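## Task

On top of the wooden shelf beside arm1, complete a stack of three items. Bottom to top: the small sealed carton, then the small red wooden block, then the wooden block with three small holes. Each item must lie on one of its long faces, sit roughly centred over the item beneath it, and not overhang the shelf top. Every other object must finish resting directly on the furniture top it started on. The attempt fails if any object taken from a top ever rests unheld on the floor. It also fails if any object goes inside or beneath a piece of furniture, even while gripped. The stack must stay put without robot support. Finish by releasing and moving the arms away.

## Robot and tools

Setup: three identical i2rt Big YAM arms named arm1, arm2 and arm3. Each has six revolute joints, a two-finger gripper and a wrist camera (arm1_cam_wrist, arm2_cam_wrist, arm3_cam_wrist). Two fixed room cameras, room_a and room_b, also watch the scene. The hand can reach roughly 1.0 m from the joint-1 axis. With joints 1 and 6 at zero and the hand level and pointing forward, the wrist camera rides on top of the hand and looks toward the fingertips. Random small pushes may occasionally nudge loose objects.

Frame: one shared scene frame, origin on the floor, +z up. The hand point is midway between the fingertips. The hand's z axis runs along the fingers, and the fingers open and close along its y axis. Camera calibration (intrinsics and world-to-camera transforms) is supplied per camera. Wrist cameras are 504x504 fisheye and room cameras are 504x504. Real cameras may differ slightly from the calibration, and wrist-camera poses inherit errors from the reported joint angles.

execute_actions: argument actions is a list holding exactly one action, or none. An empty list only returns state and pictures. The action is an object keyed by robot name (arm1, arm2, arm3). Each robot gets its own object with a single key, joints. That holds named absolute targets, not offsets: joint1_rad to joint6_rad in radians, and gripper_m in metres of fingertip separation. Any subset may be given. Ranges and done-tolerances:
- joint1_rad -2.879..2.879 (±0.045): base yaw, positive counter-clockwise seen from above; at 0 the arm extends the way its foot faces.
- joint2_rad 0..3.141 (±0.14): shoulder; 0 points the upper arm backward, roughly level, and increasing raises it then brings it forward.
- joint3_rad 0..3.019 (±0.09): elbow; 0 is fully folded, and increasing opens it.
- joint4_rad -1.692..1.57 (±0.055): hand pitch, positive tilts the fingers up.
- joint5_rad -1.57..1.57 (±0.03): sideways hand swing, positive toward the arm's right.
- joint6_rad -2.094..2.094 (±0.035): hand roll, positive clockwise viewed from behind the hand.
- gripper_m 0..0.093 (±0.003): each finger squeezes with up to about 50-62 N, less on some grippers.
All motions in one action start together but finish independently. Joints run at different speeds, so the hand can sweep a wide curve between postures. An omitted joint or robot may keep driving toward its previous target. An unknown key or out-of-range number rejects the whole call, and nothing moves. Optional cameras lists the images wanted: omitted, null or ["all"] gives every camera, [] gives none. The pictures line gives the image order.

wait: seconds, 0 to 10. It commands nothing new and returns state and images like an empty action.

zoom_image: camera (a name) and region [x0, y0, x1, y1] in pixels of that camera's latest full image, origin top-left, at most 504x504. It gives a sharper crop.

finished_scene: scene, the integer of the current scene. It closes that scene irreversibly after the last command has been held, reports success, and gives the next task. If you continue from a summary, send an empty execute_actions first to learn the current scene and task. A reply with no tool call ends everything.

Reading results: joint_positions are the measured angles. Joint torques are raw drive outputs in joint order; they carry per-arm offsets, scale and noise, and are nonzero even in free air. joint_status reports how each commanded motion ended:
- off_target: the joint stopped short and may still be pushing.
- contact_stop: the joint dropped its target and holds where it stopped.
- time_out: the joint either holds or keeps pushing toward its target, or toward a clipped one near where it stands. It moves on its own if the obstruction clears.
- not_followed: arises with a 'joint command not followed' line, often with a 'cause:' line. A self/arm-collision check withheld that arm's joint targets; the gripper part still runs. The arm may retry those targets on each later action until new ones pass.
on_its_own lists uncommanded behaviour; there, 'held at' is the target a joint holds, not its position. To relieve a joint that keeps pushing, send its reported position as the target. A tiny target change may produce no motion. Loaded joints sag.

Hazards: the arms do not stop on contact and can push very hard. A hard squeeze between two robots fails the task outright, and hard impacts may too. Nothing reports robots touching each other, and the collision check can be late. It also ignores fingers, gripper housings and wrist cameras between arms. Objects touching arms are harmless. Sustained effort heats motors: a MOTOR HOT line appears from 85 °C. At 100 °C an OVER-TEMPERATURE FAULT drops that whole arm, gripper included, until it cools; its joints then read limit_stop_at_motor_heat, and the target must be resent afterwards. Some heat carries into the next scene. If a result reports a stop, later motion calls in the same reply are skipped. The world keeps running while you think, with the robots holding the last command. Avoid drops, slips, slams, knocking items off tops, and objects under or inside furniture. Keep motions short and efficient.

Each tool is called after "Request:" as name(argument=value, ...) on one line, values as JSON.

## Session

Request:
execute_actions(actions=[])

Scene clock: 0.00 s.
Joint torques (N m, as the arm reports them, + toward a larger angle): no reading
Motor temperatures (°C, as the motors report them): arm1=[22 22 26 22 21 20] | arm2=[22 24 23 21 20 23] | arm3=[21 23 26 24 20 23]
arm1.joint_positions: joint1_rad=+0.586 joint2_rad=+0.291 joint3_rad=+1.610 joint4_rad=-1.616 joint5_rad=+0.019 joint6_rad=+0.784 gripper_m=+0.095
arm1.joint_status: not commanded
arm1.hand: x=+0.4185 y=-0.9522 z=+1.3572 quat_wxyz=(-0.413, +0.032, -0.803, -0.429) (m; scene frame)
arm2.joint_positions: joint1_rad=-0.909 joint2_rad=+0.449 joint3_rad=+1.614 joint4_rad=-1.559 joint5_rad=+0.266 joint6_rad=+0.730 gripper_m=+0.095
arm2.joint_status: not commanded
arm2.hand: x=+0.1713 y=+0.0935 z=+1.4662 quat_wxyz=(-0.560, -0.424, -0.710, -0.046) (m; scene frame)
arm3.joint_positions: joint1_rad=+0.589 joint2_rad=+0.344 joint3_rad=+1.666 joint4_rad=-1.295 joint5_rad=-0.173 joint6_rad=+0.441 gripper_m=+0.095
arm3.joint_status: not commanded
arm3.hand: x=-0.5327 y=+0.8441 z=+1.5634 quat_wxyz=(-0.402, +0.355, -0.602, -0.591) (m; scene frame)
pictures: arm1_cam_wrist, arm2_cam_wrist, arm3_cam_wrist, room_a, room_b
camera_calibration (this result's frames):
arm1_cam_wrist: T_world_to_cam=[[0.406643, -0.629936, -0.661681, 0.12819], [-0.905485, -0.181657, -0.383533, 0.731799], [0.121402, 0.755103, -0.644267, 1.66206], [0, 0, 0, 1]] pos_world=[0.408727, -1.04134, 1.4363]
arm2_cam_wrist: T_world_to_cam=[[-0.547846, -0.635186, -0.54443, 0.954142], [-0.505535, 0.76988, -0.389511, 0.587288], [0.666558, 0.0618363, -0.742884, 1.09099], [0, 0, 0, 1]] pos_world=[0.092407, 0.0864531, 1.5587]
arm3_cam_wrist: T_world_to_cam=[[0.898236, -0.0514893, -0.436488, 1.20533], [-0.389512, -0.553307, -0.736296, 1.41888], [-0.203601, 0.831384, -0.517056, 0.124255], [0, 0, 0, 1]] pos_world=[-0.504699, 0.743837, 1.63508]
Images, in order (width x height): arm1_cam_wrist 504x504, arm2_cam_wrist 504x504, arm3_cam_wrist 504x504, room_a 504x504, room_b 504x504.

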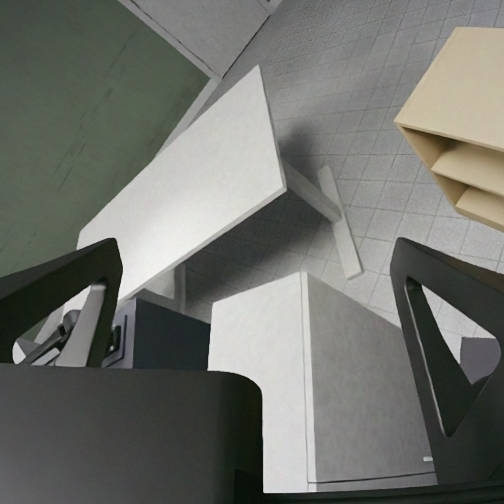

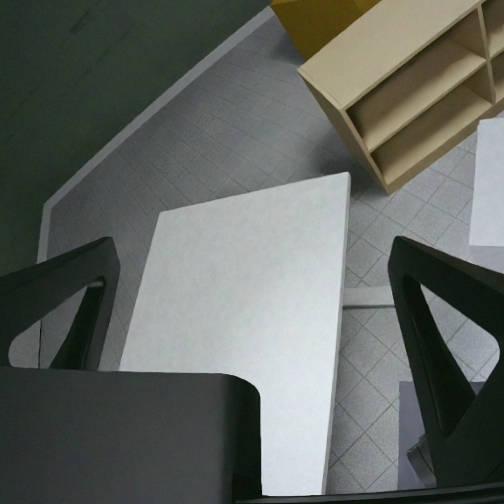

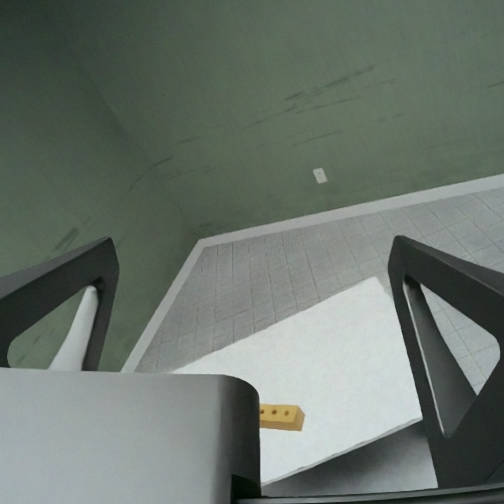

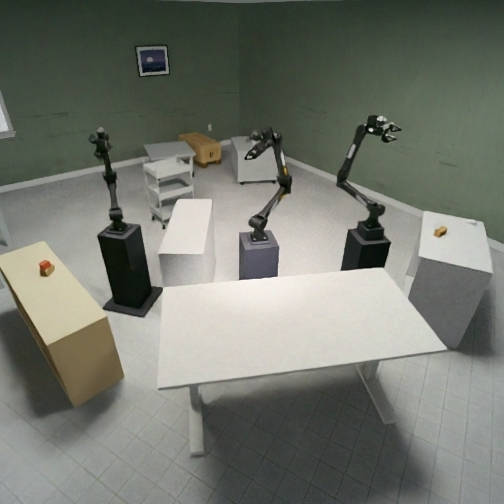

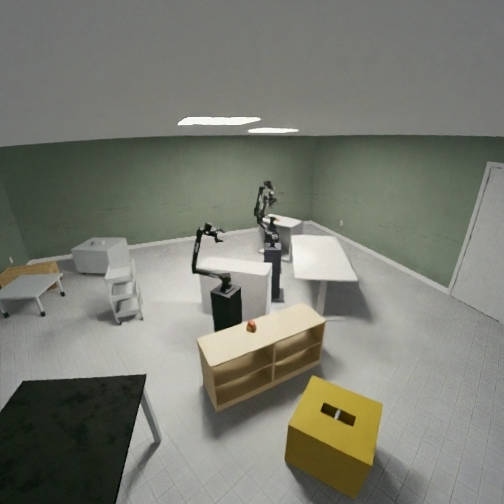

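Request:
execute_actions(actions=[{"arm3":{"joints":{"joint1_rad":1.37,"joint2_rad":1.9,"joint3_rad":1.62,"joint4_rad":-1.27,"joint5_rad":0,"joint6_rad":1.6}},"arm1":{"joints":{"joint1_rad":-0.72,"joint2_rad":2.0,"joint3_rad":1.9,"joint4_rad":-1.45,"joint5_rad":0,"joint6_rad":0}},"arm2":{"joints":{"joint1_rad":-2.0,"joint2_rad":1.9,"joint3_rad":1.9,"joint4_rad":-1.5,"joint5_rad":0,"joint6_rad":0}}}])

Scene clock: 3.80 s.
Joint torques (N m, as the arm reports them, + toward a larger angle): arm1=[  0.51 -15.3    9.72  -0.3   -0.1   -0.15] | arm2=[ -0.04 -18.43  11.75   0.36  -0.05  -0.13] | arm3=[ -0.29 -18.02   7.81   0.72   0.05   0.13]
Motor temperatures (°C, as the motors report them): arm1=[22 23 26 22 21 20] | arm2=[22 25 24 21 20 23] | arm3=[21 23 27 24 20 23]
arm1.joint_positions: joint1_rad=-0.730 joint2_rad=+1.968 joint3_rad=+1.880 joint4_rad=-1.442 joint5_rad=+0.000 joint6_rad=+0.016 gripper_m=+0.095
arm1.joint_status: all done
arm1.hand: x=+0.9747 y=-1.2283 z=+0.9371 quat_wxyz=(-0.026, -0.229, -0.973, +0.007) (m; scene frame)
arm2.joint_positions: joint1_rad=-2.002 joint2_rad=+1.903 joint3_rad=+1.866 joint4_rad=-1.494 joint5_rad=+0.000 joint6_rad=+0.015 gripper_m=+0.095
arm2.joint_status: all done
arm2.hand: x=+0.2803 y=-0.4205 z=+1.0581 quat_wxyz=(-0.016, -0.596, -0.803, +0.012) (m; scene frame)
arm3.joint_positions: joint1_rad=+1.377 joint2_rad=+1.906 joint3_rad=+1.611 joint4_rad=-1.275 joint5_rad=+0.000 joint6_rad=+1.584 gripper_m=+0.095
arm3.joint_status: all done
arm3.hand: x=-0.8143 y=+1.3010 z=+0.9726 quat_wxyz=(+0.003, +0.265, -0.964, +0.001) (m; scene frame)
pictures: arm1_cam_wrist, arm2_cam_wrist, arm3_cam_wrist, room_a, room_b
camera_calibration (this result's frames):
arm1_cam_wrist: T_world_to_cam=[[-0.444655, -0.8957, 0.00173936, -0.668235], [-0.748221, 0.372508, 0.549002, 0.677693], [-0.492389, 0.242815, -0.835819, 1.68085], [0, 0, 0, 1]] pos_world=[1.03756, -1.25912, 1.03399]
arm2_cam_wrist: T_world_to_cam=[[-0.957856, -0.287203, -0.00510799, 0.155724], [-0.240651, 0.792636, 0.560192, -0.190348], [-0.15684, 0.537812, -0.828347, 1.26832], [0, 0, 0, 1]] pos_world=[0.302277, -0.486518, 1.15804]
arm3_cam_wrist: T_world_to_cam=[[0.502108, -0.864796, 0.00400968, 1.53103], [-0.694022, -0.40018, 0.59849, -0.618313], [-0.515967, -0.303289, -0.80112, 0.879685], [0, 0, 0, 1]] pos_world=[-0.743975, 1.34339, 1.06865]
Images, in order (width x height): arm1_cam_wrist 504x504, arm2_cam_wrist 504x504, arm3_cam_wrist 504x504, room_a 504x504, room_b 504x504.

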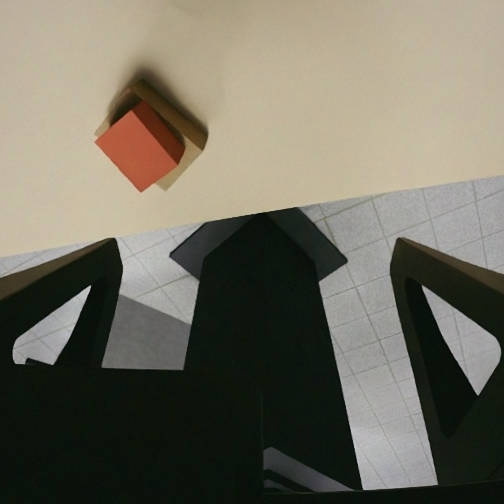

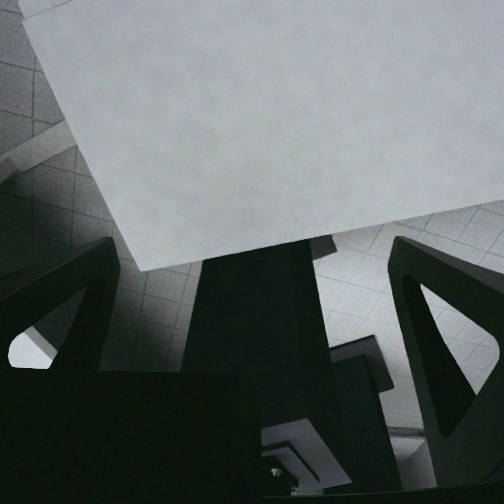

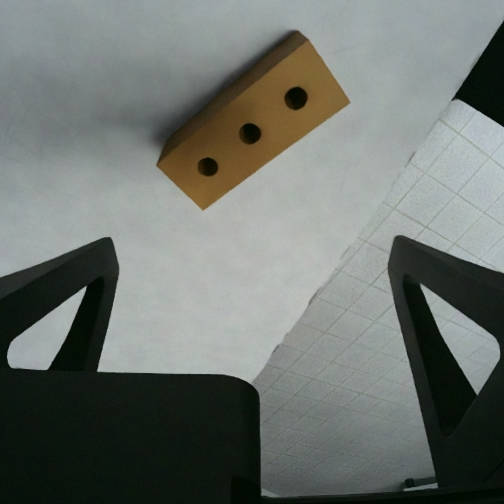

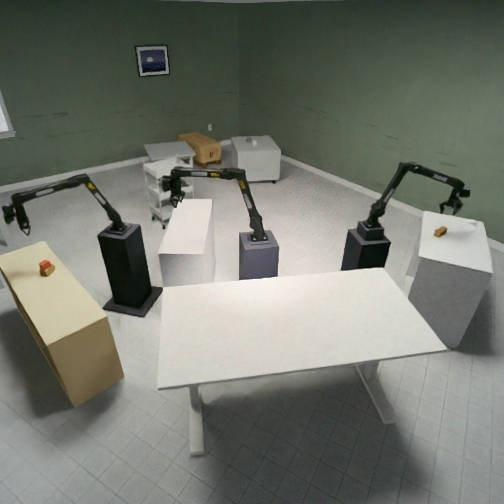

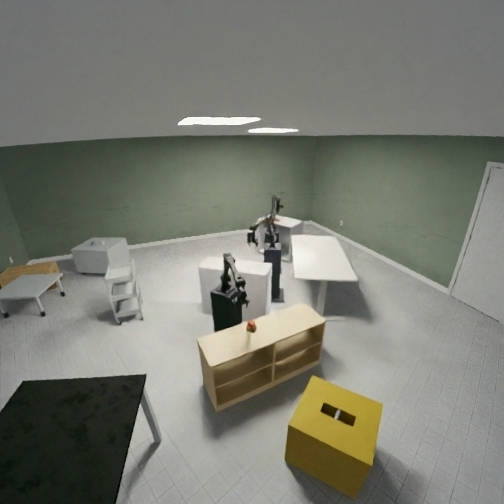

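Request:
execute_actions(actions=[{"arm3":{"joints":{"joint2_rad":2.0,"joint3_rad":1.52,"joint4_rad":-1.06,"joint6_rad":-0.65}},"arm1":{"joints":{"joint1_rad":-0.55}}}], cameras=["arm3_cam_wrist","arm1_cam_wrist"])

Scene clock: 7.43 s.
Joint torques (N m, as the arm reports them, + toward a larger angle): arm1=[ -1.03 -15.79   9.71  -0.32  -0.1   -0.14] | arm2=[ -0.12 -18.43  11.71   0.36  -0.05  -0.13] | arm3=[ -0.36 -19.96   7.04   1.03  -0.1   -0.2 ]
Motor temperatures (°C, as the motors report them): arm1=[22 23 27 22 21 20] | arm2=[22 25 26 21 20 23] | arm3=[21 24 28 24 20 23]
arm1.joint_positions: joint1_rad=-0.542 joint2_rad=+1.968 joint3_rad=+1.880 joint4_rad=-1.442 joint5_rad=+0.000 joint6_rad=+0.013 gripper_m=+0.095
arm1.joint_status: all done
arm1.hand: x=+1.0150 y=-1.1189 z=+0.9367 quat_wxyz=(-0.026, -0.135, -0.990, +0.005) (m; scene frame)
arm2.joint_positions: joint1_rad=-2.002 joint2_rad=+1.903 joint3_rad=+1.866 joint4_rad=-1.494 joint5_rad=+0.000 joint6_rad=+0.015 gripper_m=+0.095
arm2.joint_status: not commanded
arm2.hand: x=+0.2803 y=-0.4205 z=+1.0581 quat_wxyz=(-0.016, -0.596, -0.803, +0.012) (m; scene frame)
arm3.joint_positions: joint1_rad=+1.377 joint2_rad=+2.020 joint3_rad=+1.513 joint4_rad=-1.074 joint5_rad=+0.000 joint6_rad=-0.634 gripper_m=+0.095
arm3.joint_status: all done
arm3.hand: x=-0.8162 y=+1.3030 z=+0.8746 quat_wxyz=(+0.006, +0.981, -0.192, +0.001) (m; scene frame)
pictures: arm1_cam_wrist, arm3_cam_wrist
camera_calibration (this result's frames):
arm1_cam_wrist: T_world_to_cam=[[-0.267511, -0.963547, 0.00376075, -0.80997], [-0.80446, 0.225488, 0.549545, 0.559407], [-0.530361, 0.143984, -0.835456, 1.6014], [0, 0, 0, 1]] pos_world=[1.08267, -1.13716, 1.03353]
arm3_cam_wrist: T_world_to_cam=[[0.386891, 0.922087, -0.00840334, -0.877365], [0.741614, -0.305726, 0.597109, 0.489682], [0.548018, -0.237248, -0.802116, 1.58404], [0, 0, 0, 1]] pos_world=[-0.891791, 1.33453, 0.970815]
Images, in order (width x height): arm1_cam_wrist 504x504, arm3_cam_wrist 504x504.

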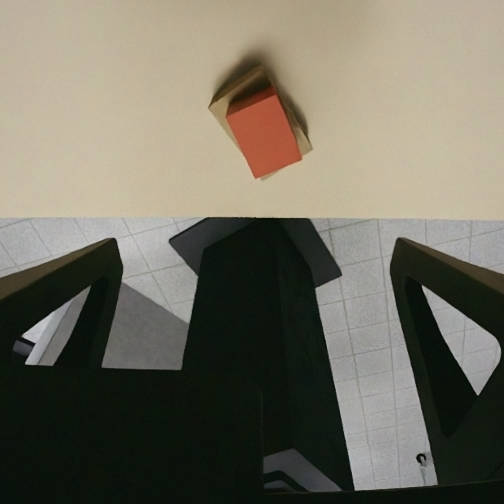

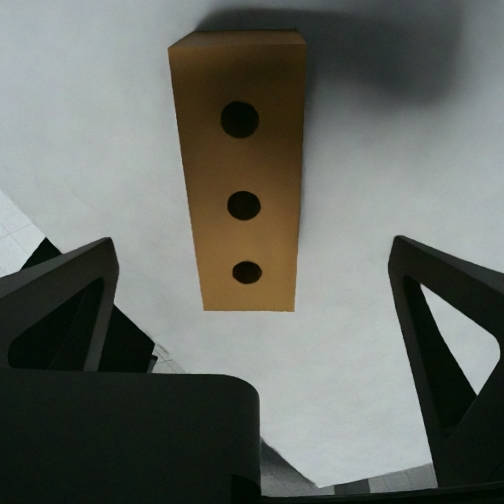

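Request:
execute_actions(actions=[{"arm3":{"joints":{"joint2_rad":2.11,"joint4_rad":-0.96}}}], cameras=[])

Request:
execute_actions(actions=[{"arm3":{"joints":{"gripper_m":0.01}}}], cameras=["arm3_cam_wrist"])

Request:
execute_actions(actions=[{"arm3":{"joints":{"joint2_rad":2.1,"joint3_rad":1.9,"joint4_rad":-1.3}}}], cameras=[])

Request:
execute_actions(actions=[{"arm3":{"joints":{"joint1_rad":-0.77}}}], cameras=[])

Request:
execute_actions(actions=[{"arm3":{"joints":{"joint2_rad":2.31,"joint4_rad":-1.08}}}], cameras=["room_a"])

Request:
zoom_image(camera="room_a", region=[290, 230, 400, 340])

Scene clock: 11.50 s.
Joint torques (N m, as the arm reports them, + toward a larger angle): arm1=[ -1.04 -15.75   9.72  -0.3   -0.09  -0.13] | arm2=[ -0.18 -18.45  11.72   0.38  -0.05  -0.13] | arm3=[ -0.42 -20.21   6.51   0.93  -0.11  -0.17]
Motor temperatures (°C, as the motors report them): arm1=[22 23 27 22 21 20] | arm2=[22 26 27 21 20 23] | arm3=[21 24 28 24 20 23]
arm1.joint_positions: joint1_rad=-0.542 joint2_rad=+1.968 joint3_rad=+1.880 joint4_rad=-1.442 joint5_rad=+0.000 joint6_rad=+0.013 gripper_m=+0.095
arm1.joint_status: not commanded
arm1.hand: x=+1.0150 y=-1.1189 z=+0.9367 quat_wxyz=(-0.026, -0.135, -0.990, +0.005) (m; scene frame)
arm2.joint_positions: joint1_rad=-2.002 joint2_rad=+1.903 joint3_rad=+1.866 joint4_rad=-1.494 joint5_rad=+0.000 joint6_rad=+0.015 gripper_m=+0.095
arm2.joint_status: not commanded
arm2.hand: x=+0.2803 y=-0.4205 z=+1.0581 quat_wxyz=(-0.016, -0.596, -0.803, +0.012) (m; scene frame)
arm3.joint_positions: joint1_rad=+1.377 joint2_rad=+2.120 joint3_rad=+1.513 joint4_rad=-0.973 joint5_rad=+0.000 joint6_rad=-0.635 gripper_m=+0.095
arm3.joint_status: all done
arm3.hand: x=-0.8218 y=+1.3112 z=+0.8181 quat_wxyz=(+0.006, +0.981, -0.192, +0.001) (m; scene frame)
pictures: none
No camera images: the call's "cameras" was empty. Leave "cameras" out to get every camera's image.

Scene clock: 12.20 s.
Joint torques (N m, as the arm reports them, + toward a larger angle): arm1=[ -1.03 -15.82   9.71  -0.31  -0.09  -0.14] | arm2=[ -0.17 -18.49  11.72   0.36  -0.05  -0.13] | arm3=[ -0.25 -19.88   6.62   1.01  -0.09  -0.17]
Motor temperatures (°C, as the motors report them): arm1=[22 23 27 22 21 20] | arm2=[22 26 27 21 20 23] | arm3=[21 24 28 24 20 23]
arm1.joint_positions: joint1_rad=-0.542 joint2_rad=+1.968 joint3_rad=+1.880 joint4_rad=-1.442 joint5_rad=+0.000 joint6_rad=+0.013 gripper_m=+0.095
arm1.joint_status: not commanded
arm1.hand: x=+1.0150 y=-1.1189 z=+0.9367 quat_wxyz=(-0.026, -0.135, -0.990, +0.005) (m; scene frame)
arm2.joint_positions: joint1_rad=-2.002 joint2_rad=+1.903 joint3_rad=+1.866 joint4_rad=-1.494 joint5_rad=+0.000 joint6_rad=+0.015 gripper_m=+0.095
arm2.joint_status: not commanded
arm2.hand: x=+0.2803 y=-0.4205 z=+1.0581 quat_wxyz=(-0.016, -0.596, -0.803, +0.012) (m; scene frame)
arm3.joint_positions: joint1_rad=+1.376 joint2_rad=+2.120 joint3_rad=+1.513 joint4_rad=-0.972 joint5_rad=+0.000 joint6_rad=-0.636 gripper_m=+0.045
arm3.joint_status: gripper_m off_target (ended at +0.045, target +0.010)
arm3.hand: x=-0.8216 y=+1.3117 z=+0.8181 quat_wxyz=(+0.006, +0.982, -0.191, +0.000) (m; scene frame)
pictures: arm3_cam_wrist
camera_calibration (this result's frames):
arm3_cam_wrist: T_world_to_cam=[[0.385489, 0.922681, -0.00760915, -0.886363], [0.742878, -0.305456, 0.595675, 0.531888], [0.547294, -0.235279, -0.803189, 1.5414], [0, 0, 0, 1]] pos_world=[-0.897045, 1.34296, 0.914461]
Images, in order (width x height): arm3_cam_wrist 504x504.

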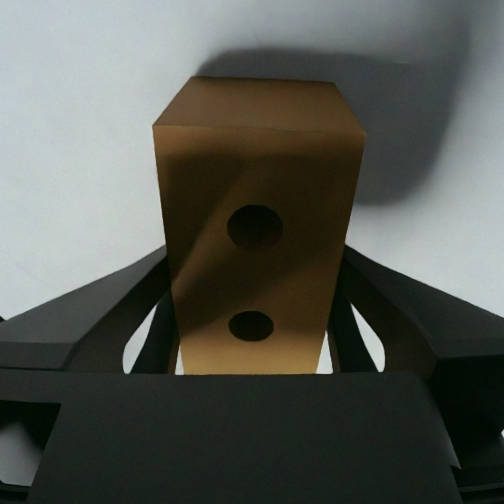

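Scene clock: 13.73 s.
Joint torques (N m, as the arm reports them, + toward a larger angle): arm1=[ -0.99 -15.82   9.74  -0.3   -0.09  -0.14] | arm2=[ -0.13 -18.46  11.72   0.36  -0.05  -0.14] | arm3=[ -0.35 -22.6   10.63   0.13  -0.08  -0.16]
Motor temperatures (°C, as the motors report them): arm1=[22 23 28 22 21 20] | arm2=[22 26 28 21 20 23] | arm3=[21 24 29 24 20 23]
arm1.joint_positions: joint1_rad=-0.542 joint2_rad=+1.968 joint3_rad=+1.880 joint4_rad=-1.442 joint5_rad=+0.000 joint6_rad=+0.013 gripper_m=+0.095
arm1.joint_status: not commanded
arm1.hand: x=+1.0150 y=-1.1189 z=+0.9367 quat_wxyz=(-0.026, -0.135, -0.990, +0.005) (m; scene frame)
arm2.joint_positions: joint1_rad=-2.002 joint2_rad=+1.903 joint3_rad=+1.866 joint4_rad=-1.494 joint5_rad=+0.000 joint6_rad=+0.015 gripper_m=+0.095
arm2.joint_status: not commanded
arm2.hand: x=+0.2803 y=-0.4205 z=+1.0581 quat_wxyz=(-0.016, -0.596, -0.803, +0.012) (m; scene frame)
arm3.joint_positions: joint1_rad=+1.376 joint2_rad=+2.119 joint3_rad=+1.850 joint4_rad=-1.288 joint5_rad=+0.000 joint6_rad=-0.636 gripper_m=+0.045
arm3.joint_status: all done
arm3.hand: x=-0.8519 y=+1.3628 z=+0.9346 quat_wxyz=(-0.002, +0.981, -0.191, -0.007) (m; scene frame)
pictures: none
No camera images: the call's "cameras" was empty. Leave "cameras" out to get every camera's image.

Scene clock: 16.17 s.
Joint torques (N m, as the arm reports them, + toward a larger angle): arm1=[ -1.04 -15.67   9.73  -0.29  -0.08  -0.14] | arm2=[ -0.11 -18.46  11.72   0.37  -0.05  -0.13] | arm3=[ -0.05 -22.11  10.62   0.11  -0.14  -0.16]
Motor temperatures (°C, as the motors report them): arm1=[22 24 28 22 21 20] | arm2=[22 26 28 21 20 23] | arm3=[21 25 30 24 20 23]
arm1.joint_positions: joint1_rad=-0.542 joint2_rad=+1.968 joint3_rad=+1.880 joint4_rad=-1.442 joint5_rad=+0.000 joint6_rad=+0.013 gripper_m=+0.095
arm1.joint_status: not commanded
arm1.hand: x=+1.0150 y=-1.1189 z=+0.9367 quat_wxyz=(-0.026, -0.135, -0.990, +0.005) (m; scene frame)
arm2.joint_positions: joint1_rad=-2.002 joint2_rad=+1.903 joint3_rad=+1.866 joint4_rad=-1.494 joint5_rad=+0.000 joint6_rad=+0.015 gripper_m=+0.095
arm2.joint_status: not commanded
arm2.hand: x=+0.2803 y=-0.4205 z=+1.0581 quat_wxyz=(-0.016, -0.596, -0.803, +0.012) (m; scene frame)
arm3.joint_positions: joint1_rad=-0.767 joint2_rad=+2.119 joint3_rad=+1.850 joint4_rad=-1.288 joint5_rad=+0.001 joint6_rad=-0.637 gripper_m=+0.045
arm3.joint_status: all done
arm3.hand: x=+0.1349 y=+0.7942 z=+0.9322 quat_wxyz=(-0.003, +0.303, -0.953, +0.004) (m; scene frame)
pictures: none
No camera images: the call's "cameras" was empty. Leave "cameras" out to get every camera's image.

Scene clock: 17.33 s.
Joint torques (N m, as the arm reports them, + toward a larger angle): arm1=[ -1.09 -15.72   9.7   -0.32  -0.09  -0.15] | arm2=[ -0.13 -18.4   11.71   0.39  -0.05  -0.13] | arm3=[ -0.37 -26.29   9.59   1.01  -0.14  -0.16]
Motor temperatures (°C, as the motors report them): arm1=[22 24 28 22 21 20] | arm2=[22 26 29 21 20 23] | arm3=[21 25 30 24 20 23]
arm1.joint_positions: joint1_rad=-0.542 joint2_rad=+1.968 joint3_rad=+1.880 joint4_rad=-1.442 joint5_rad=+0.000 joint6_rad=+0.013 gripper_m=+0.095
arm1.joint_status: not commanded
arm1.hand: x=+1.0150 y=-1.1189 z=+0.9367 quat_wxyz=(-0.026, -0.135, -0.990, +0.005) (m; scene frame)
arm2.joint_positions: joint1_rad=-2.002 joint2_rad=+1.903 joint3_rad=+1.866 joint4_rad=-1.494 joint5_rad=+0.000 joint6_rad=+0.015 gripper_m=+0.095
arm2.joint_status: not commanded
arm2.hand: x=+0.2803 y=-0.4205 z=+1.0581 quat_wxyz=(-0.016, -0.596, -0.803, +0.012) (m; scene frame)
arm3.joint_positions: joint1_rad=-0.767 joint2_rad=+2.357 joint3_rad=+1.855 joint4_rad=-1.092 joint5_rad=+0.001 joint6_rad=-0.637 gripper_m=+0.045
arm3.joint_status: all done
arm3.hand: x=+0.1521 y=+0.7931 z=+0.7813 quat_wxyz=(+0.015, +0.303, -0.953, -0.002) (m; scene frame)
pictures: room_a
Images, in order (width x height): room_a 504x504.

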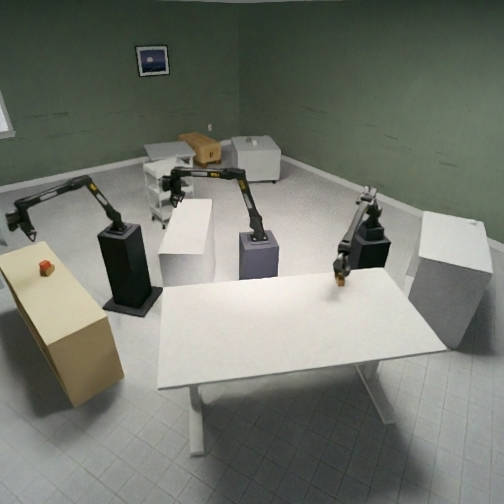

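Region (290, 230, 400, 340) of room_a's 504x504 image, scaled by 4.582, with more detail than that image has.

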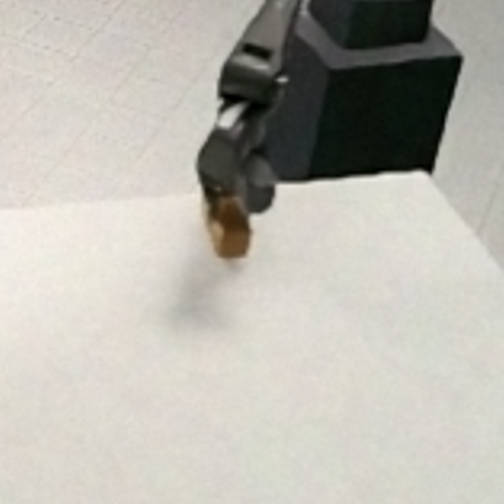

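Request:
execute_actions(actions=[{"arm3":{"joints":{"joint2_rad":2.4,"joint4_rad":-1.02}}}], cameras=["room_a"])

Request:
zoom_image(camera="room_a", region=[290, 230, 400, 340])

Scene clock: 18.93 s.
Joint torques (N m, as the arm reports them, + toward a larger angle): arm1=[ -1.01 -15.91   9.71  -0.29  -0.09  -0.14] | arm2=[ -0.13 -18.45  11.71   0.36  -0.05  -0.13] | arm3=[ -0.4  -21.62   9.44   0.97  -0.14  -0.16]
Motor temperatures (°C, as the motors report them): arm1=[22 24 28 22 21 20] | arm2=[22 27 29 21 20 23] | arm3=[21 25 30 24 20 23]
arm1.joint_positions: joint1_rad=-0.542 joint2_rad=+1.968 joint3_rad=+1.880 joint4_rad=-1.442 joint5_rad=+0.000 joint6_rad=+0.013 gripper_m=+0.095
arm1.joint_status: not commanded
arm1.hand: x=+1.0150 y=-1.1189 z=+0.9367 quat_wxyz=(-0.026, -0.135, -0.990, +0.005) (m; scene frame)
arm2.joint_positions: joint1_rad=-2.002 joint2_rad=+1.903 joint3_rad=+1.866 joint4_rad=-1.494 joint5_rad=+0.000 joint6_rad=+0.015 gripper_m=+0.095
arm2.joint_status: not commanded
arm2.hand: x=+0.2803 y=-0.4205 z=+1.0581 quat_wxyz=(-0.016, -0.596, -0.803, +0.012) (m; scene frame)
arm3.joint_positions: joint1_rad=-0.767 joint2_rad=+2.392 joint3_rad=+1.856 joint4_rad=-1.030 joint5_rad=+0.001 joint6_rad=-0.637 gripper_m=+0.045
arm3.joint_status: all done
arm3.hand: x=+0.1601 y=+0.7928 z=+0.7590 quat_wxyz=(+0.001, +0.303, -0.953, +0.003) (m; scene frame)
pictures: room_a
Images, in order (width x height): room_a 504x504.

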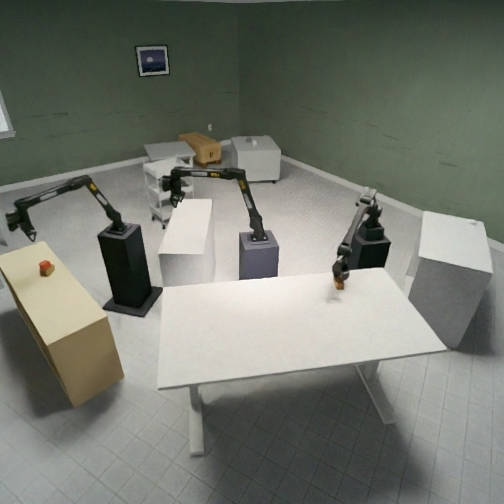

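Region (290, 230, 400, 340) of room_a's 504x504 image, scaled by 4.582, with more detail than that image has.

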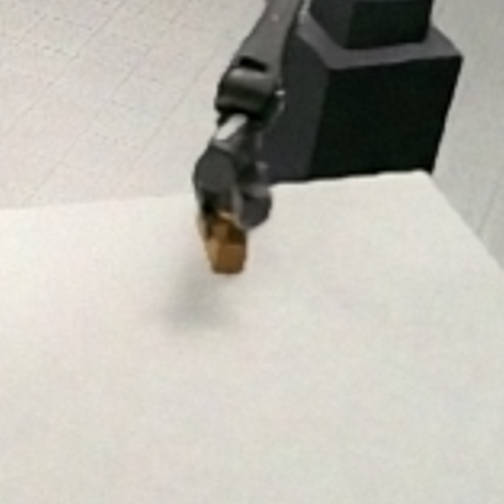

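Request:
execute_actions(actions=[{"arm3":{"joints":{"joint2_rad":2.45,"joint4_rad":-0.98}}}], cameras=["room_a"])

Request:
zoom_image(camera="room_a", region=[290, 230, 400, 340])

Scene clock: 20.27 s.
Joint torques (N m, as the arm reports them, + toward a larger angle): arm1=[ -0.94 -15.74   9.72  -0.31  -0.09  -0.14] | arm2=[ -0.1  -18.46  11.71   0.37  -0.05  -0.13] | arm3=[ -0.23 -17.3    9.46   2.02  -0.12  -0.15]
Motor temperatures (°C, as the motors report them): arm1=[22 24 28 22 21 20] | arm2=[22 27 29 21 20 23] | arm3=[21 25 31 24 20 23]
arm1.joint_positions: joint1_rad=-0.542 joint2_rad=+1.968 joint3_rad=+1.880 joint4_rad=-1.442 joint5_rad=+0.000 joint6_rad=+0.013 gripper_m=+0.095
arm1.joint_status: not commanded
arm1.hand: x=+1.0150 y=-1.1189 z=+0.9367 quat_wxyz=(-0.026, -0.135, -0.990, +0.005) (m; scene frame)
arm2.joint_positions: joint1_rad=-2.002 joint2_rad=+1.903 joint3_rad=+1.866 joint4_rad=-1.494 joint5_rad=+0.000 joint6_rad=+0.015 gripper_m=+0.095
arm2.joint_status: not commanded
arm2.hand: x=+0.2803 y=-0.4205 z=+1.0581 quat_wxyz=(-0.016, -0.596, -0.803, +0.012) (m; scene frame)
arm3.joint_positions: joint1_rad=-0.767 joint2_rad=+2.393 joint3_rad=+1.856 joint4_rad=-1.018 joint5_rad=+0.001 joint6_rad=-0.637 gripper_m=+0.045
arm3.joint_status: all done
arm3.hand: x=+0.1626 y=+0.7928 z=+0.7583 quat_wxyz=(-0.004, +0.303, -0.953, +0.004) (m; scene frame)
pictures: room_a
Images, in order (width x height): room_a 504x504.

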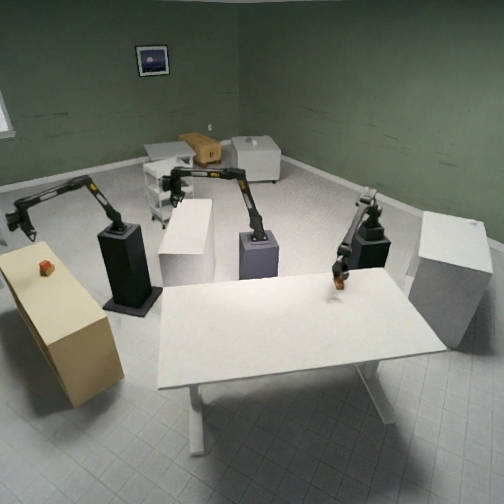

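Region (290, 230, 400, 340) of room_a's 504x504 image, scaled by 4.582, with more detail than that image has.

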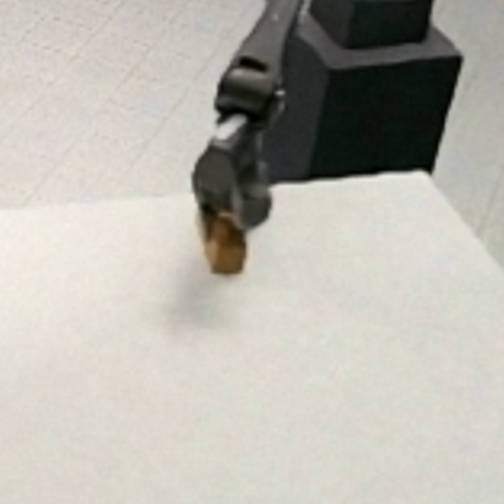

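Request:
execute_actions(actions=[{"arm3":{"joints":{"gripper_m":0.093,"joint2_rad":2.39,"joint4_rad":-1.03}},"arm2":{"joints":{"joint1_rad":-0.5,"joint6_rad":0.88}}}], cameras=[])

Request:
execute_actions(actions=[{"arm3":{"joints":{"joint2_rad":1.9,"joint4_rad":-1.5}}}], cameras=[])

Request:
execute_actions(actions=[{"arm3":{"joints":{"joint1_rad":1.0}}}], cameras=[])

Request:
execute_actions(actions=[{"arm2":{"joints":{"joint1_rad":0.735,"joint2_rad":2.2,"joint3_rad":1.79,"joint4_rad":-1.12}}}], cameras=["arm2_cam_wrist"])

Scene clock: 24.07 s.
Joint torques (N m, as the arm reports them, + toward a larger angle): arm1=[ -1.   -15.79   9.74  -0.31  -0.09  -0.14] | arm2=[ -0.79 -18.46  11.68   0.34   0.04   0.1 ] | arm3=[ -0.41 -22.73   9.25   0.22  -0.12  -0.14]
Motor temperatures (°C, as the motors report them): arm1=[22 24 29 22 21 20] | arm2=[22 27 30 21 20 23] | arm3=[21 26 31 24 20 23]
arm1.joint_positions: joint1_rad=-0.542 joint2_rad=+1.968 joint3_rad=+1.880 joint4_rad=-1.442 joint5_rad=+0.000 joint6_rad=+0.013 gripper_m=+0.095
arm1.joint_status: not commanded
arm1.hand: x=+1.0150 y=-1.1189 z=+0.9367 quat_wxyz=(-0.026, -0.135, -0.990, +0.005) (m; scene frame)
arm2.joint_positions: joint1_rad=-0.492 joint2_rad=+1.903 joint3_rad=+1.866 joint4_rad=-1.494 joint5_rad=-0.001 joint6_rad=+0.865 gripper_m=+0.095
arm2.joint_status: all done
arm2.hand: x=+0.6807 y=+0.2991 z=+1.0577 quat_wxyz=(-0.017, -0.304, -0.953, -0.011) (m; scene frame)
arm3.joint_positions: joint1_rad=-0.767 joint2_rad=+2.393 joint3_rad=+1.857 joint4_rad=-1.020 joint5_rad=+0.001 joint6_rad=-0.637 gripper_m=+0.093
arm3.joint_status: all done
arm3.hand: x=+0.1625 y=+0.7929 z=+0.7584 quat_wxyz=(-0.003, +0.303, -0.953, +0.004) (m; scene frame)
pictures: none
No camera images: the call's "cameras" was empty. Leave "cameras" out to get every camera's image.

Scene clock: 25.83 s.
Joint torques (N m, as the arm reports them, + toward a larger angle): arm1=[ -1.01 -15.74   9.73  -0.3   -0.09  -0.14] | arm2=[ -0.83 -18.44  11.69   0.33   0.04   0.1 ] | arm3=[ -0.26 -18.64   8.99   0.23  -0.12  -0.15]
Motor temperatures (°C, as the motors report them): arm1=[22 24 29 22 21 20] | arm2=[22 27 30 21 20 23] | arm3=[21 26 31 24 20 23]
arm1.joint_positions: joint1_rad=-0.542 joint2_rad=+1.968 joint3_rad=+1.880 joint4_rad=-1.442 joint5_rad=+0.000 joint6_rad=+0.013 gripper_m=+0.095
arm1.joint_status: not commanded
arm1.hand: x=+1.0150 y=-1.1189 z=+0.9367 quat_wxyz=(-0.026, -0.135, -0.990, +0.005) (m; scene frame)
arm2.joint_positions: joint1_rad=-0.492 joint2_rad=+1.903 joint3_rad=+1.866 joint4_rad=-1.494 joint5_rad=-0.001 joint6_rad=+0.865 gripper_m=+0.095
arm2.joint_status: not commanded
arm2.hand: x=+0.6807 y=+0.2991 z=+1.0577 quat_wxyz=(-0.017, -0.304, -0.953, -0.011) (m; scene frame)
arm3.joint_positions: joint1_rad=-0.767 joint2_rad=+1.906 joint3_rad=+1.882 joint4_rad=-1.488 joint5_rad=+0.001 joint6_rad=-0.637 gripper_m=+0.093
arm3.joint_status: all done
arm3.hand: x=+0.0938 y=+0.7959 z=+1.0724 quat_wxyz=(-0.024, +0.303, -0.953, +0.011) (m; scene frame)
pictures: none
No camera images: the call's "cameras" was empty. Leave "cameras" out to get every camera's image.

Scene clock: 28.00 s.
Joint torques (N m, as the arm reports them, + toward a larger angle): arm1=[ -1.   -15.74   9.73  -0.3   -0.09  -0.14] | arm2=[ -0.83 -18.49  11.68   0.34   0.04   0.1 ] | arm3=[ -0.27 -18.7    8.87   0.22  -0.05  -0.15]
Motor temperatures (°C, as the motors report them): arm1=[22 24 29 22 21 20] | arm2=[22 27 30 21 20 23] | arm3=[21 26 32 24 20 23]
arm1.joint_positions: joint1_rad=-0.542 joint2_rad=+1.968 joint3_rad=+1.880 joint4_rad=-1.442 joint5_rad=+0.000 joint6_rad=+0.013 gripper_m=+0.095
arm1.joint_status: not commanded
arm1.hand: x=+1.0150 y=-1.1189 z=+0.9367 quat_wxyz=(-0.026, -0.135, -0.990, +0.005) (m; scene frame)
arm2.joint_positions: joint1_rad=-0.492 joint2_rad=+1.903 joint3_rad=+1.866 joint4_rad=-1.494 joint5_rad=-0.001 joint6_rad=+0.865 gripper_m=+0.095
arm2.joint_status: not commanded
arm2.hand: x=+0.6807 y=+0.2991 z=+1.0577 quat_wxyz=(-0.017, -0.304, -0.953, -0.011) (m; scene frame)
arm3.joint_positions: joint1_rad=+1.004 joint2_rad=+1.907 joint3_rad=+1.882 joint4_rad=-1.488 joint5_rad=-0.001 joint6_rad=-0.637 gripper_m=+0.093
arm3.joint_status: all done
arm3.hand: x=-0.6200 y=+1.4074 z=+1.0728 quat_wxyz=(-0.021, +0.929, -0.369, -0.017) (m; scene frame)
pictures: none
No camera images: the call's "cameras" was empty. Leave "cameras" out to get every camera's image.

Scene clock: 29.90 s.
Joint torques (N m, as the arm reports them, + toward a larger angle): arm1=[ -0.99 -15.66   9.73  -0.33  -0.1   -0.14] | arm2=[  0.01 -22.7    9.13   0.49   0.09   0.09] | arm3=[ -0.13 -18.92   8.88   0.21  -0.04  -0.15]
Motor temperatures (°C, as the motors report them): arm1=[22 24 29 22 21 20] | arm2=[22 27 30 21 20 23] | arm3=[21 26 32 24 20 23]
arm1.joint_positions: joint1_rad=-0.542 joint2_rad=+1.968 joint3_rad=+1.880 joint4_rad=-1.442 joint5_rad=+0.000 joint6_rad=+0.013 gripper_m=+0.095
arm1.joint_status: not commanded
arm1.hand: x=+1.0150 y=-1.1189 z=+0.9367 quat_wxyz=(-0.026, -0.135, -0.990, +0.005) (m; scene frame)
arm2.joint_positions: joint1_rad=+0.733 joint2_rad=+2.220 joint3_rad=+1.776 joint4_rad=-1.120 joint5_rad=-0.002 joint6_rad=+0.867 gripper_m=+0.095
arm2.joint_status: all done
arm2.hand: x=+0.1620 y=+0.8002 z=+0.8315 quat_wxyz=(+0.000, +0.298, -0.955, -0.003) (m; scene frame)
arm3.joint_positions: joint1_rad=+1.004 joint2_rad=+1.907 joint3_rad=+1.882 joint4_rad=-1.488 joint5_rad=-0.001 joint6_rad=-0.637 gripper_m=+0.093
arm3.joint_status: not commanded
arm3.hand: x=-0.6200 y=+1.4074 z=+1.0728 quat_wxyz=(-0.021, +0.929, -0.369, -0.017) (m; scene frame)
pictures: arm2_cam_wrist
camera_calibration (this result's frames):
arm2_cam_wrist: T_world_to_cam=[[0.566708, -0.823857, -0.0100992, 0.578479], [-0.660993, -0.461928, 0.591364, -0.0134031], [-0.491864, -0.328455, -0.806342, 1.13477], [0, 0, 0, 1]] pos_world=[0.221467, 0.843115, 0.928784]
Images, in order (width x height): arm2_cam_wrist 504x504.

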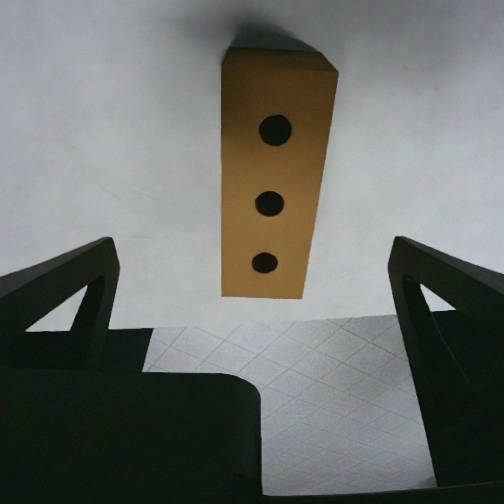

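Request:
execute_actions(actions=[{"arm2":{"joints":{"joint2_rad":2.31,"joint3_rad":1.74,"joint4_rad":-0.98}}}], cameras=[])

Request:
execute_actions(actions=[{"arm2":{"joints":{"gripper_m":0.01}}}], cameras=["arm2_cam_wrist"])

Request:
execute_actions(actions=[{"arm2":{"joints":{"joint2_rad":1.95,"joint4_rad":-1.33}}}], cameras=[])

Request:
execute_actions(actions=[{"arm2":{"joints":{"joint1_rad":-2.0,"joint6_rad":0}}}], cameras=[])

Request:
execute_actions(actions=[{"arm2":{"joints":{"joint2_rad":2.06,"joint3_rad":1.54,"joint4_rad":-1.02}}}], cameras=[])

Request:
execute_actions(actions=[{"arm2":{"joints":{"joint2_rad":2.12}}}], cameras=["room_a"])

Scene clock: 33.30 s.
Joint torques (N m, as the arm reports them, + toward a larger angle): arm1=[ -1.11 -15.72   9.75  -0.29  -0.1   -0.14] | arm2=[ -0.08 -20.95   8.2    0.85   0.1    0.09] | arm3=[ -0.21 -18.95   8.88   0.22  -0.05  -0.15]
Motor temperatures (°C, as the motors report them): arm1=[22 24 29 22 21 20] | arm2=[22 28 30 21 20 23] | arm3=[21 26 32 24 20 23]
arm1.joint_positions: joint1_rad=-0.542 joint2_rad=+1.968 joint3_rad=+1.880 joint4_rad=-1.442 joint5_rad=+0.000 joint6_rad=+0.013 gripper_m=+0.095
arm1.joint_status: not commanded
arm1.hand: x=+1.0150 y=-1.1189 z=+0.9367 quat_wxyz=(-0.026, -0.135, -0.990, +0.005) (m; scene frame)
arm2.joint_positions: joint1_rad=+0.733 joint2_rad=+2.307 joint3_rad=+1.730 joint4_rad=-0.990 joint5_rad=-0.002 joint6_rad=+0.867 gripper_m=+0.095
arm2.joint_status: all done
arm2.hand: x=+0.1617 y=+0.7966 z=+0.7621 quat_wxyz=(+0.000, +0.298, -0.955, -0.002) (m; scene frame)
arm3.joint_positions: joint1_rad=+1.004 joint2_rad=+1.907 joint3_rad=+1.882 joint4_rad=-1.488 joint5_rad=-0.001 joint6_rad=-0.637 gripper_m=+0.093
arm3.joint_status: not commanded
arm3.hand: x=-0.6200 y=+1.4074 z=+1.0728 quat_wxyz=(-0.021, +0.929, -0.369, -0.017) (m; scene frame)
pictures: none
No camera images: the call's "cameras" was empty. Leave "cameras" out to get every camera's image.

Scene clock: 34.00 s.
Joint torques (N m, as the arm reports them, + toward a larger angle): arm1=[ -0.97 -15.83   9.71  -0.32  -0.09  -0.13] | arm2=[ -0.19 -20.92   8.17   0.8    0.05   0.08] | arm3=[ -0.14 -19.     8.87   0.23  -0.05  -0.14]
Motor temperatures (°C, as the motors report them): arm1=[22 24 29 22 21 20] | arm2=[22 28 30 21 20 23] | arm3=[21 26 32 24 20 23]
arm1.joint_positions: joint1_rad=-0.542 joint2_rad=+1.968 joint3_rad=+1.880 joint4_rad=-1.442 joint5_rad=+0.000 joint6_rad=+0.013 gripper_m=+0.095
arm1.joint_status: not commanded
arm1.hand: x=+1.0150 y=-1.1189 z=+0.9367 quat_wxyz=(-0.026, -0.135, -0.990, +0.005) (m; scene frame)
arm2.joint_positions: joint1_rad=+0.733 joint2_rad=+2.307 joint3_rad=+1.730 joint4_rad=-0.988 joint5_rad=-0.001 joint6_rad=+0.867 gripper_m=+0.045
arm2.joint_status: gripper_m off_target (ended at +0.045, target +0.010)
arm2.hand: x=+0.1619 y=+0.7970 z=+0.7621 quat_wxyz=(-0.001, +0.298, -0.955, -0.003) (m; scene frame)
arm3.joint_positions: joint1_rad=+1.004 joint2_rad=+1.907 joint3_rad=+1.882 joint4_rad=-1.488 joint5_rad=-0.001 joint6_rad=-0.637 gripper_m=+0.093
arm3.joint_status: not commanded
arm3.hand: x=-0.6200 y=+1.4074 z=+1.0728 quat_wxyz=(-0.021, +0.929, -0.369, -0.017) (m; scene frame)
pictures: arm2_cam_wrist
camera_calibration (this result's frames):
arm2_cam_wrist: T_world_to_cam=[[0.566399, -0.824078, -0.00936234, 0.574872], [-0.661844, -0.461604, 0.590664, 0.0265173], [-0.491075, -0.328355, -0.806863, 1.07788], [0, 0, 0, 1]] pos_world=[0.221264, 0.839908, 0.859422]
Images, in order (width x height): arm2_cam_wrist 504x504.

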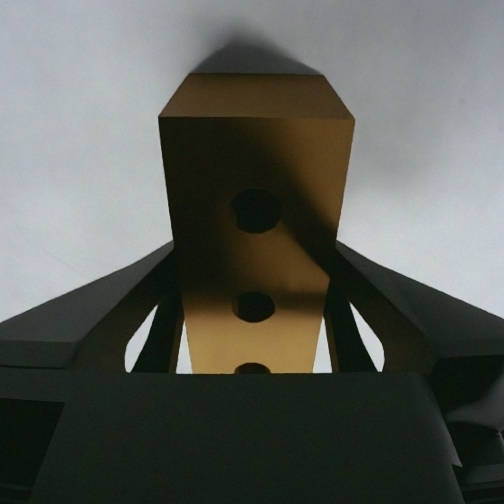

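Scene clock: 35.43 s.
Joint torques (N m, as the arm reports them, + toward a larger angle): arm1=[ -1.07 -15.62   9.73  -0.34  -0.08  -0.14] | arm2=[ -0.13 -18.38  10.4    0.2    0.05   0.09] | arm3=[ -0.23 -19.04   8.85   0.23  -0.05  -0.15]
Motor temperatures (°C, as the motors report them): arm1=[22 24 29 22 21 20] | arm2=[22 28 30 21 20 23] | arm3=[21 26 32 24 20 23]
arm1.joint_positions: joint1_rad=-0.542 joint2_rad=+1.968 joint3_rad=+1.880 joint4_rad=-1.442 joint5_rad=+0.000 joint6_rad=+0.013 gripper_m=+0.095
arm1.joint_status: not commanded
arm1.hand: x=+1.0150 y=-1.1189 z=+0.9367 quat_wxyz=(-0.026, -0.135, -0.990, +0.005) (m; scene frame)
arm2.joint_positions: joint1_rad=+0.733 joint2_rad=+1.950 joint3_rad=+1.718 joint4_rad=-1.322 joint5_rad=-0.001 joint6_rad=+0.867 gripper_m=+0.045
arm2.joint_status: all done
arm2.hand: x=+0.1573 y=+0.7501 z=+0.9744 quat_wxyz=(-0.003, +0.298, -0.955, -0.008) (m; scene frame)
arm3.joint_positions: joint1_rad=+1.004 joint2_rad=+1.907 joint3_rad=+1.882 joint4_rad=-1.488 joint5_rad=-0.001 joint6_rad=-0.637 gripper_m=+0.093
arm3.joint_status: not commanded
arm3.hand: x=-0.6200 y=+1.4074 z=+1.0728 quat_wxyz=(-0.021, +0.929, -0.369, -0.017) (m; scene frame)
pictures: none
No camera images: the call's "cameras" was empty. Leave "cameras" out to get every camera's image.

Scene clock: 38.07 s.
Joint torques (N m, as the arm reports them, + toward a larger angle): arm1=[ -1.01 -15.73   9.71  -0.35  -0.1   -0.14] | arm2=[  0.19 -18.68  10.44   0.24  -0.18  -0.13] | arm3=[ -0.19 -18.95   8.84   0.21  -0.05  -0.15]
Motor temperatures (°C, as the motors report them): arm1=[22 25 29 22 21 20] | arm2=[22 28 30 21 20 23] | arm3=[21 26 32 24 20 23]
arm1.joint_positions: joint1_rad=-0.542 joint2_rad=+1.968 joint3_rad=+1.880 joint4_rad=-1.442 joint5_rad=+0.000 joint6_rad=+0.013 gripper_m=+0.095
arm1.joint_status: not commanded
arm1.hand: x=+1.0150 y=-1.1189 z=+0.9367 quat_wxyz=(-0.026, -0.135, -0.990, +0.005) (m; scene frame)
arm2.joint_positions: joint1_rad=-2.004 joint2_rad=+1.952 joint3_rad=+1.718 joint4_rad=-1.322 joint5_rad=+0.003 joint6_rad=+0.014 gripper_m=+0.045
arm2.joint_status: all done
arm2.hand: x=+0.2782 y=-0.4212 z=+0.9737 quat_wxyz=(-0.005, -0.597, -0.802, +0.006) (m; scene frame)
arm3.joint_positions: joint1_rad=+1.004 joint2_rad=+1.907 joint3_rad=+1.882 joint4_rad=-1.488 joint5_rad=-0.001 joint6_rad=-0.637 gripper_m=+0.093
arm3.joint_status: not commanded
arm3.hand: x=-0.6200 y=+1.4074 z=+1.0728 quat_wxyz=(-0.021, +0.929, -0.369, -0.017) (m; scene frame)
pictures: none
No camera images: the call's "cameras" was empty. Leave "cameras" out to get every camera's image.

Scene clock: 39.13 s.
Joint torques (N m, as the arm reports them, + toward a larger angle): arm1=[ -0.98 -15.74   9.72  -0.3   -0.09  -0.14] | arm2=[  0.06 -21.03   9.72   0.77  -0.18  -0.13] | arm3=[ -0.18 -19.09   8.88   0.23  -0.05  -0.14]
Motor temperatures (°C, as the motors report them): arm1=[22 25 29 22 21 20] | arm2=[22 28 30 21 20 23] | arm3=[21 26 32 24 20 23]
arm1.joint_positions: joint1_rad=-0.542 joint2_rad=+1.968 joint3_rad=+1.880 joint4_rad=-1.442 joint5_rad=+0.000 joint6_rad=+0.013 gripper_m=+0.095
arm1.joint_status: not commanded
arm1.hand: x=+1.0150 y=-1.1189 z=+0.9367 quat_wxyz=(-0.026, -0.135, -0.990, +0.005) (m; scene frame)
arm2.joint_positions: joint1_rad=-2.004 joint2_rad=+2.089 joint3_rad=+1.510 joint4_rad=-1.029 joint5_rad=+0.003 joint6_rad=+0.014 gripper_m=+0.045
arm2.joint_status: all done
arm2.hand: x=+0.2717 y=-0.4005 z=+0.8228 quat_wxyz=(+0.015, -0.597, -0.802, -0.009) (m; scene frame)
arm3.joint_positions: joint1_rad=+1.004 joint2_rad=+1.907 joint3_rad=+1.882 joint4_rad=-1.488 joint5_rad=-0.001 joint6_rad=-0.637 gripper_m=+0.093
arm3.joint_status: not commanded
arm3.hand: x=-0.6200 y=+1.4074 z=+1.0728 quat_wxyz=(-0.021, +0.929, -0.369, -0.017) (m; scene frame)
pictures: none
No camera images: the call's "cameras" was empty. Leave "cameras" out to get every camera's image.

Scene clock: 39.93 s.
Joint torques (N m, as the arm reports them, + toward a larger angle): arm1=[ -1.01 -15.68   9.7   -0.32  -0.1   -0.14] | arm2=[  0.09 -18.29   9.59   0.76  -0.18  -0.13] | arm3=[ -0.16 -18.92   8.89   0.23  -0.04  -0.15]
Motor temperatures (°C, as the motors report them): arm1=[22 25 29 22 21 20] | arm2=[22 28 30 21 20 23] | arm3=[21 26 32 24 20 23]
arm1.joint_positions: joint1_rad=-0.542 joint2_rad=+1.968 joint3_rad=+1.880 joint4_rad=-1.442 joint5_rad=+0.000 joint6_rad=+0.013 gripper_m=+0.095
arm1.joint_status: not commanded
arm1.hand: x=+1.0150 y=-1.1189 z=+0.9367 quat_wxyz=(-0.026, -0.135, -0.990, +0.005) (m; scene frame)
arm2.joint_positions: joint1_rad=-2.004 joint2_rad=+2.112 joint3_rad=+1.510 joint4_rad=-1.029 joint5_rad=+0.003 joint6_rad=+0.014 gripper_m=+0.045
arm2.joint_status: all done
arm2.hand: x=+0.2706 y=-0.3970 z=+0.8101 quat_wxyz=(+0.025, -0.597, -0.802, -0.016) (m; scene frame)
arm3.joint_positions: joint1_rad=+1.004 joint2_rad=+1.907 joint3_rad=+1.882 joint4_rad=-1.488 joint5_rad=-0.001 joint6_rad=-0.637 gripper_m=+0.093
arm3.joint_status: not commanded
arm3.hand: x=-0.6200 y=+1.4074 z=+1.0728 quat_wxyz=(-0.021, +0.929, -0.369, -0.017) (m; scene frame)
pictures: room_a
Images, in order (width x height): room_a 504x504.

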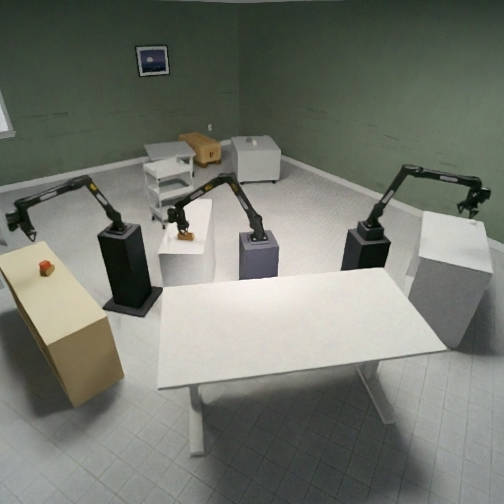

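Request:
execute_actions(actions=[{"arm2":{"joints":{"joint2_rad":2.16,"joint4_rad":-0.94}}}], cameras=[])

Scene clock: 41.40 s.
Joint torques (N m, as the arm reports them, + toward a larger angle): arm1=[ -1.05 -15.81   9.73  -0.3   -0.08  -0.14] | arm2=[ -0.02 -16.17   9.58   1.43  -0.18  -0.13] | arm3=[ -0.12 -19.08   8.87   0.22  -0.04  -0.14]
Motor temperatures (°C, as the motors report them): arm1=[22 25 29 22 21 20] | arm2=[22 28 30 21 20 23] | arm3=[21 26 32 24 20 23]
arm1.joint_positions: joint1_rad=-0.542 joint2_rad=+1.968 joint3_rad=+1.880 joint4_rad=-1.442 joint5_rad=+0.000 joint6_rad=+0.013 gripper_m=+0.095
arm1.joint_status: not commanded
arm1.hand: x=+1.0150 y=-1.1189 z=+0.9367 quat_wxyz=(-0.026, -0.135, -0.990, +0.005) (m; scene frame)
arm2.joint_positions: joint1_rad=-2.004 joint2_rad=+2.124 joint3_rad=+1.511 joint4_rad=-0.965 joint5_rad=+0.003 joint6_rad=+0.014 gripper_m=+0.045
arm2.joint_status: all done
arm2.hand: x=+0.2747 y=-0.4100 z=+0.8028 quat_wxyz=(+0.003, -0.597, -0.802, -0.001) (m; scene frame)
arm3.joint_positions: joint1_rad=+1.004 joint2_rad=+1.907 joint3_rad=+1.882 joint4_rad=-1.488 joint5_rad=-0.001 joint6_rad=-0.637 gripper_m=+0.093
arm3.joint_status: not commanded
arm3.hand: x=-0.6200 y=+1.4074 z=+1.0728 quat_wxyz=(-0.021, +0.929, -0.369, -0.017) (m; scene frame)
pictures: none
No camera images: the call's "cameras" was empty. Leave "cameras" out to get every camera's image.


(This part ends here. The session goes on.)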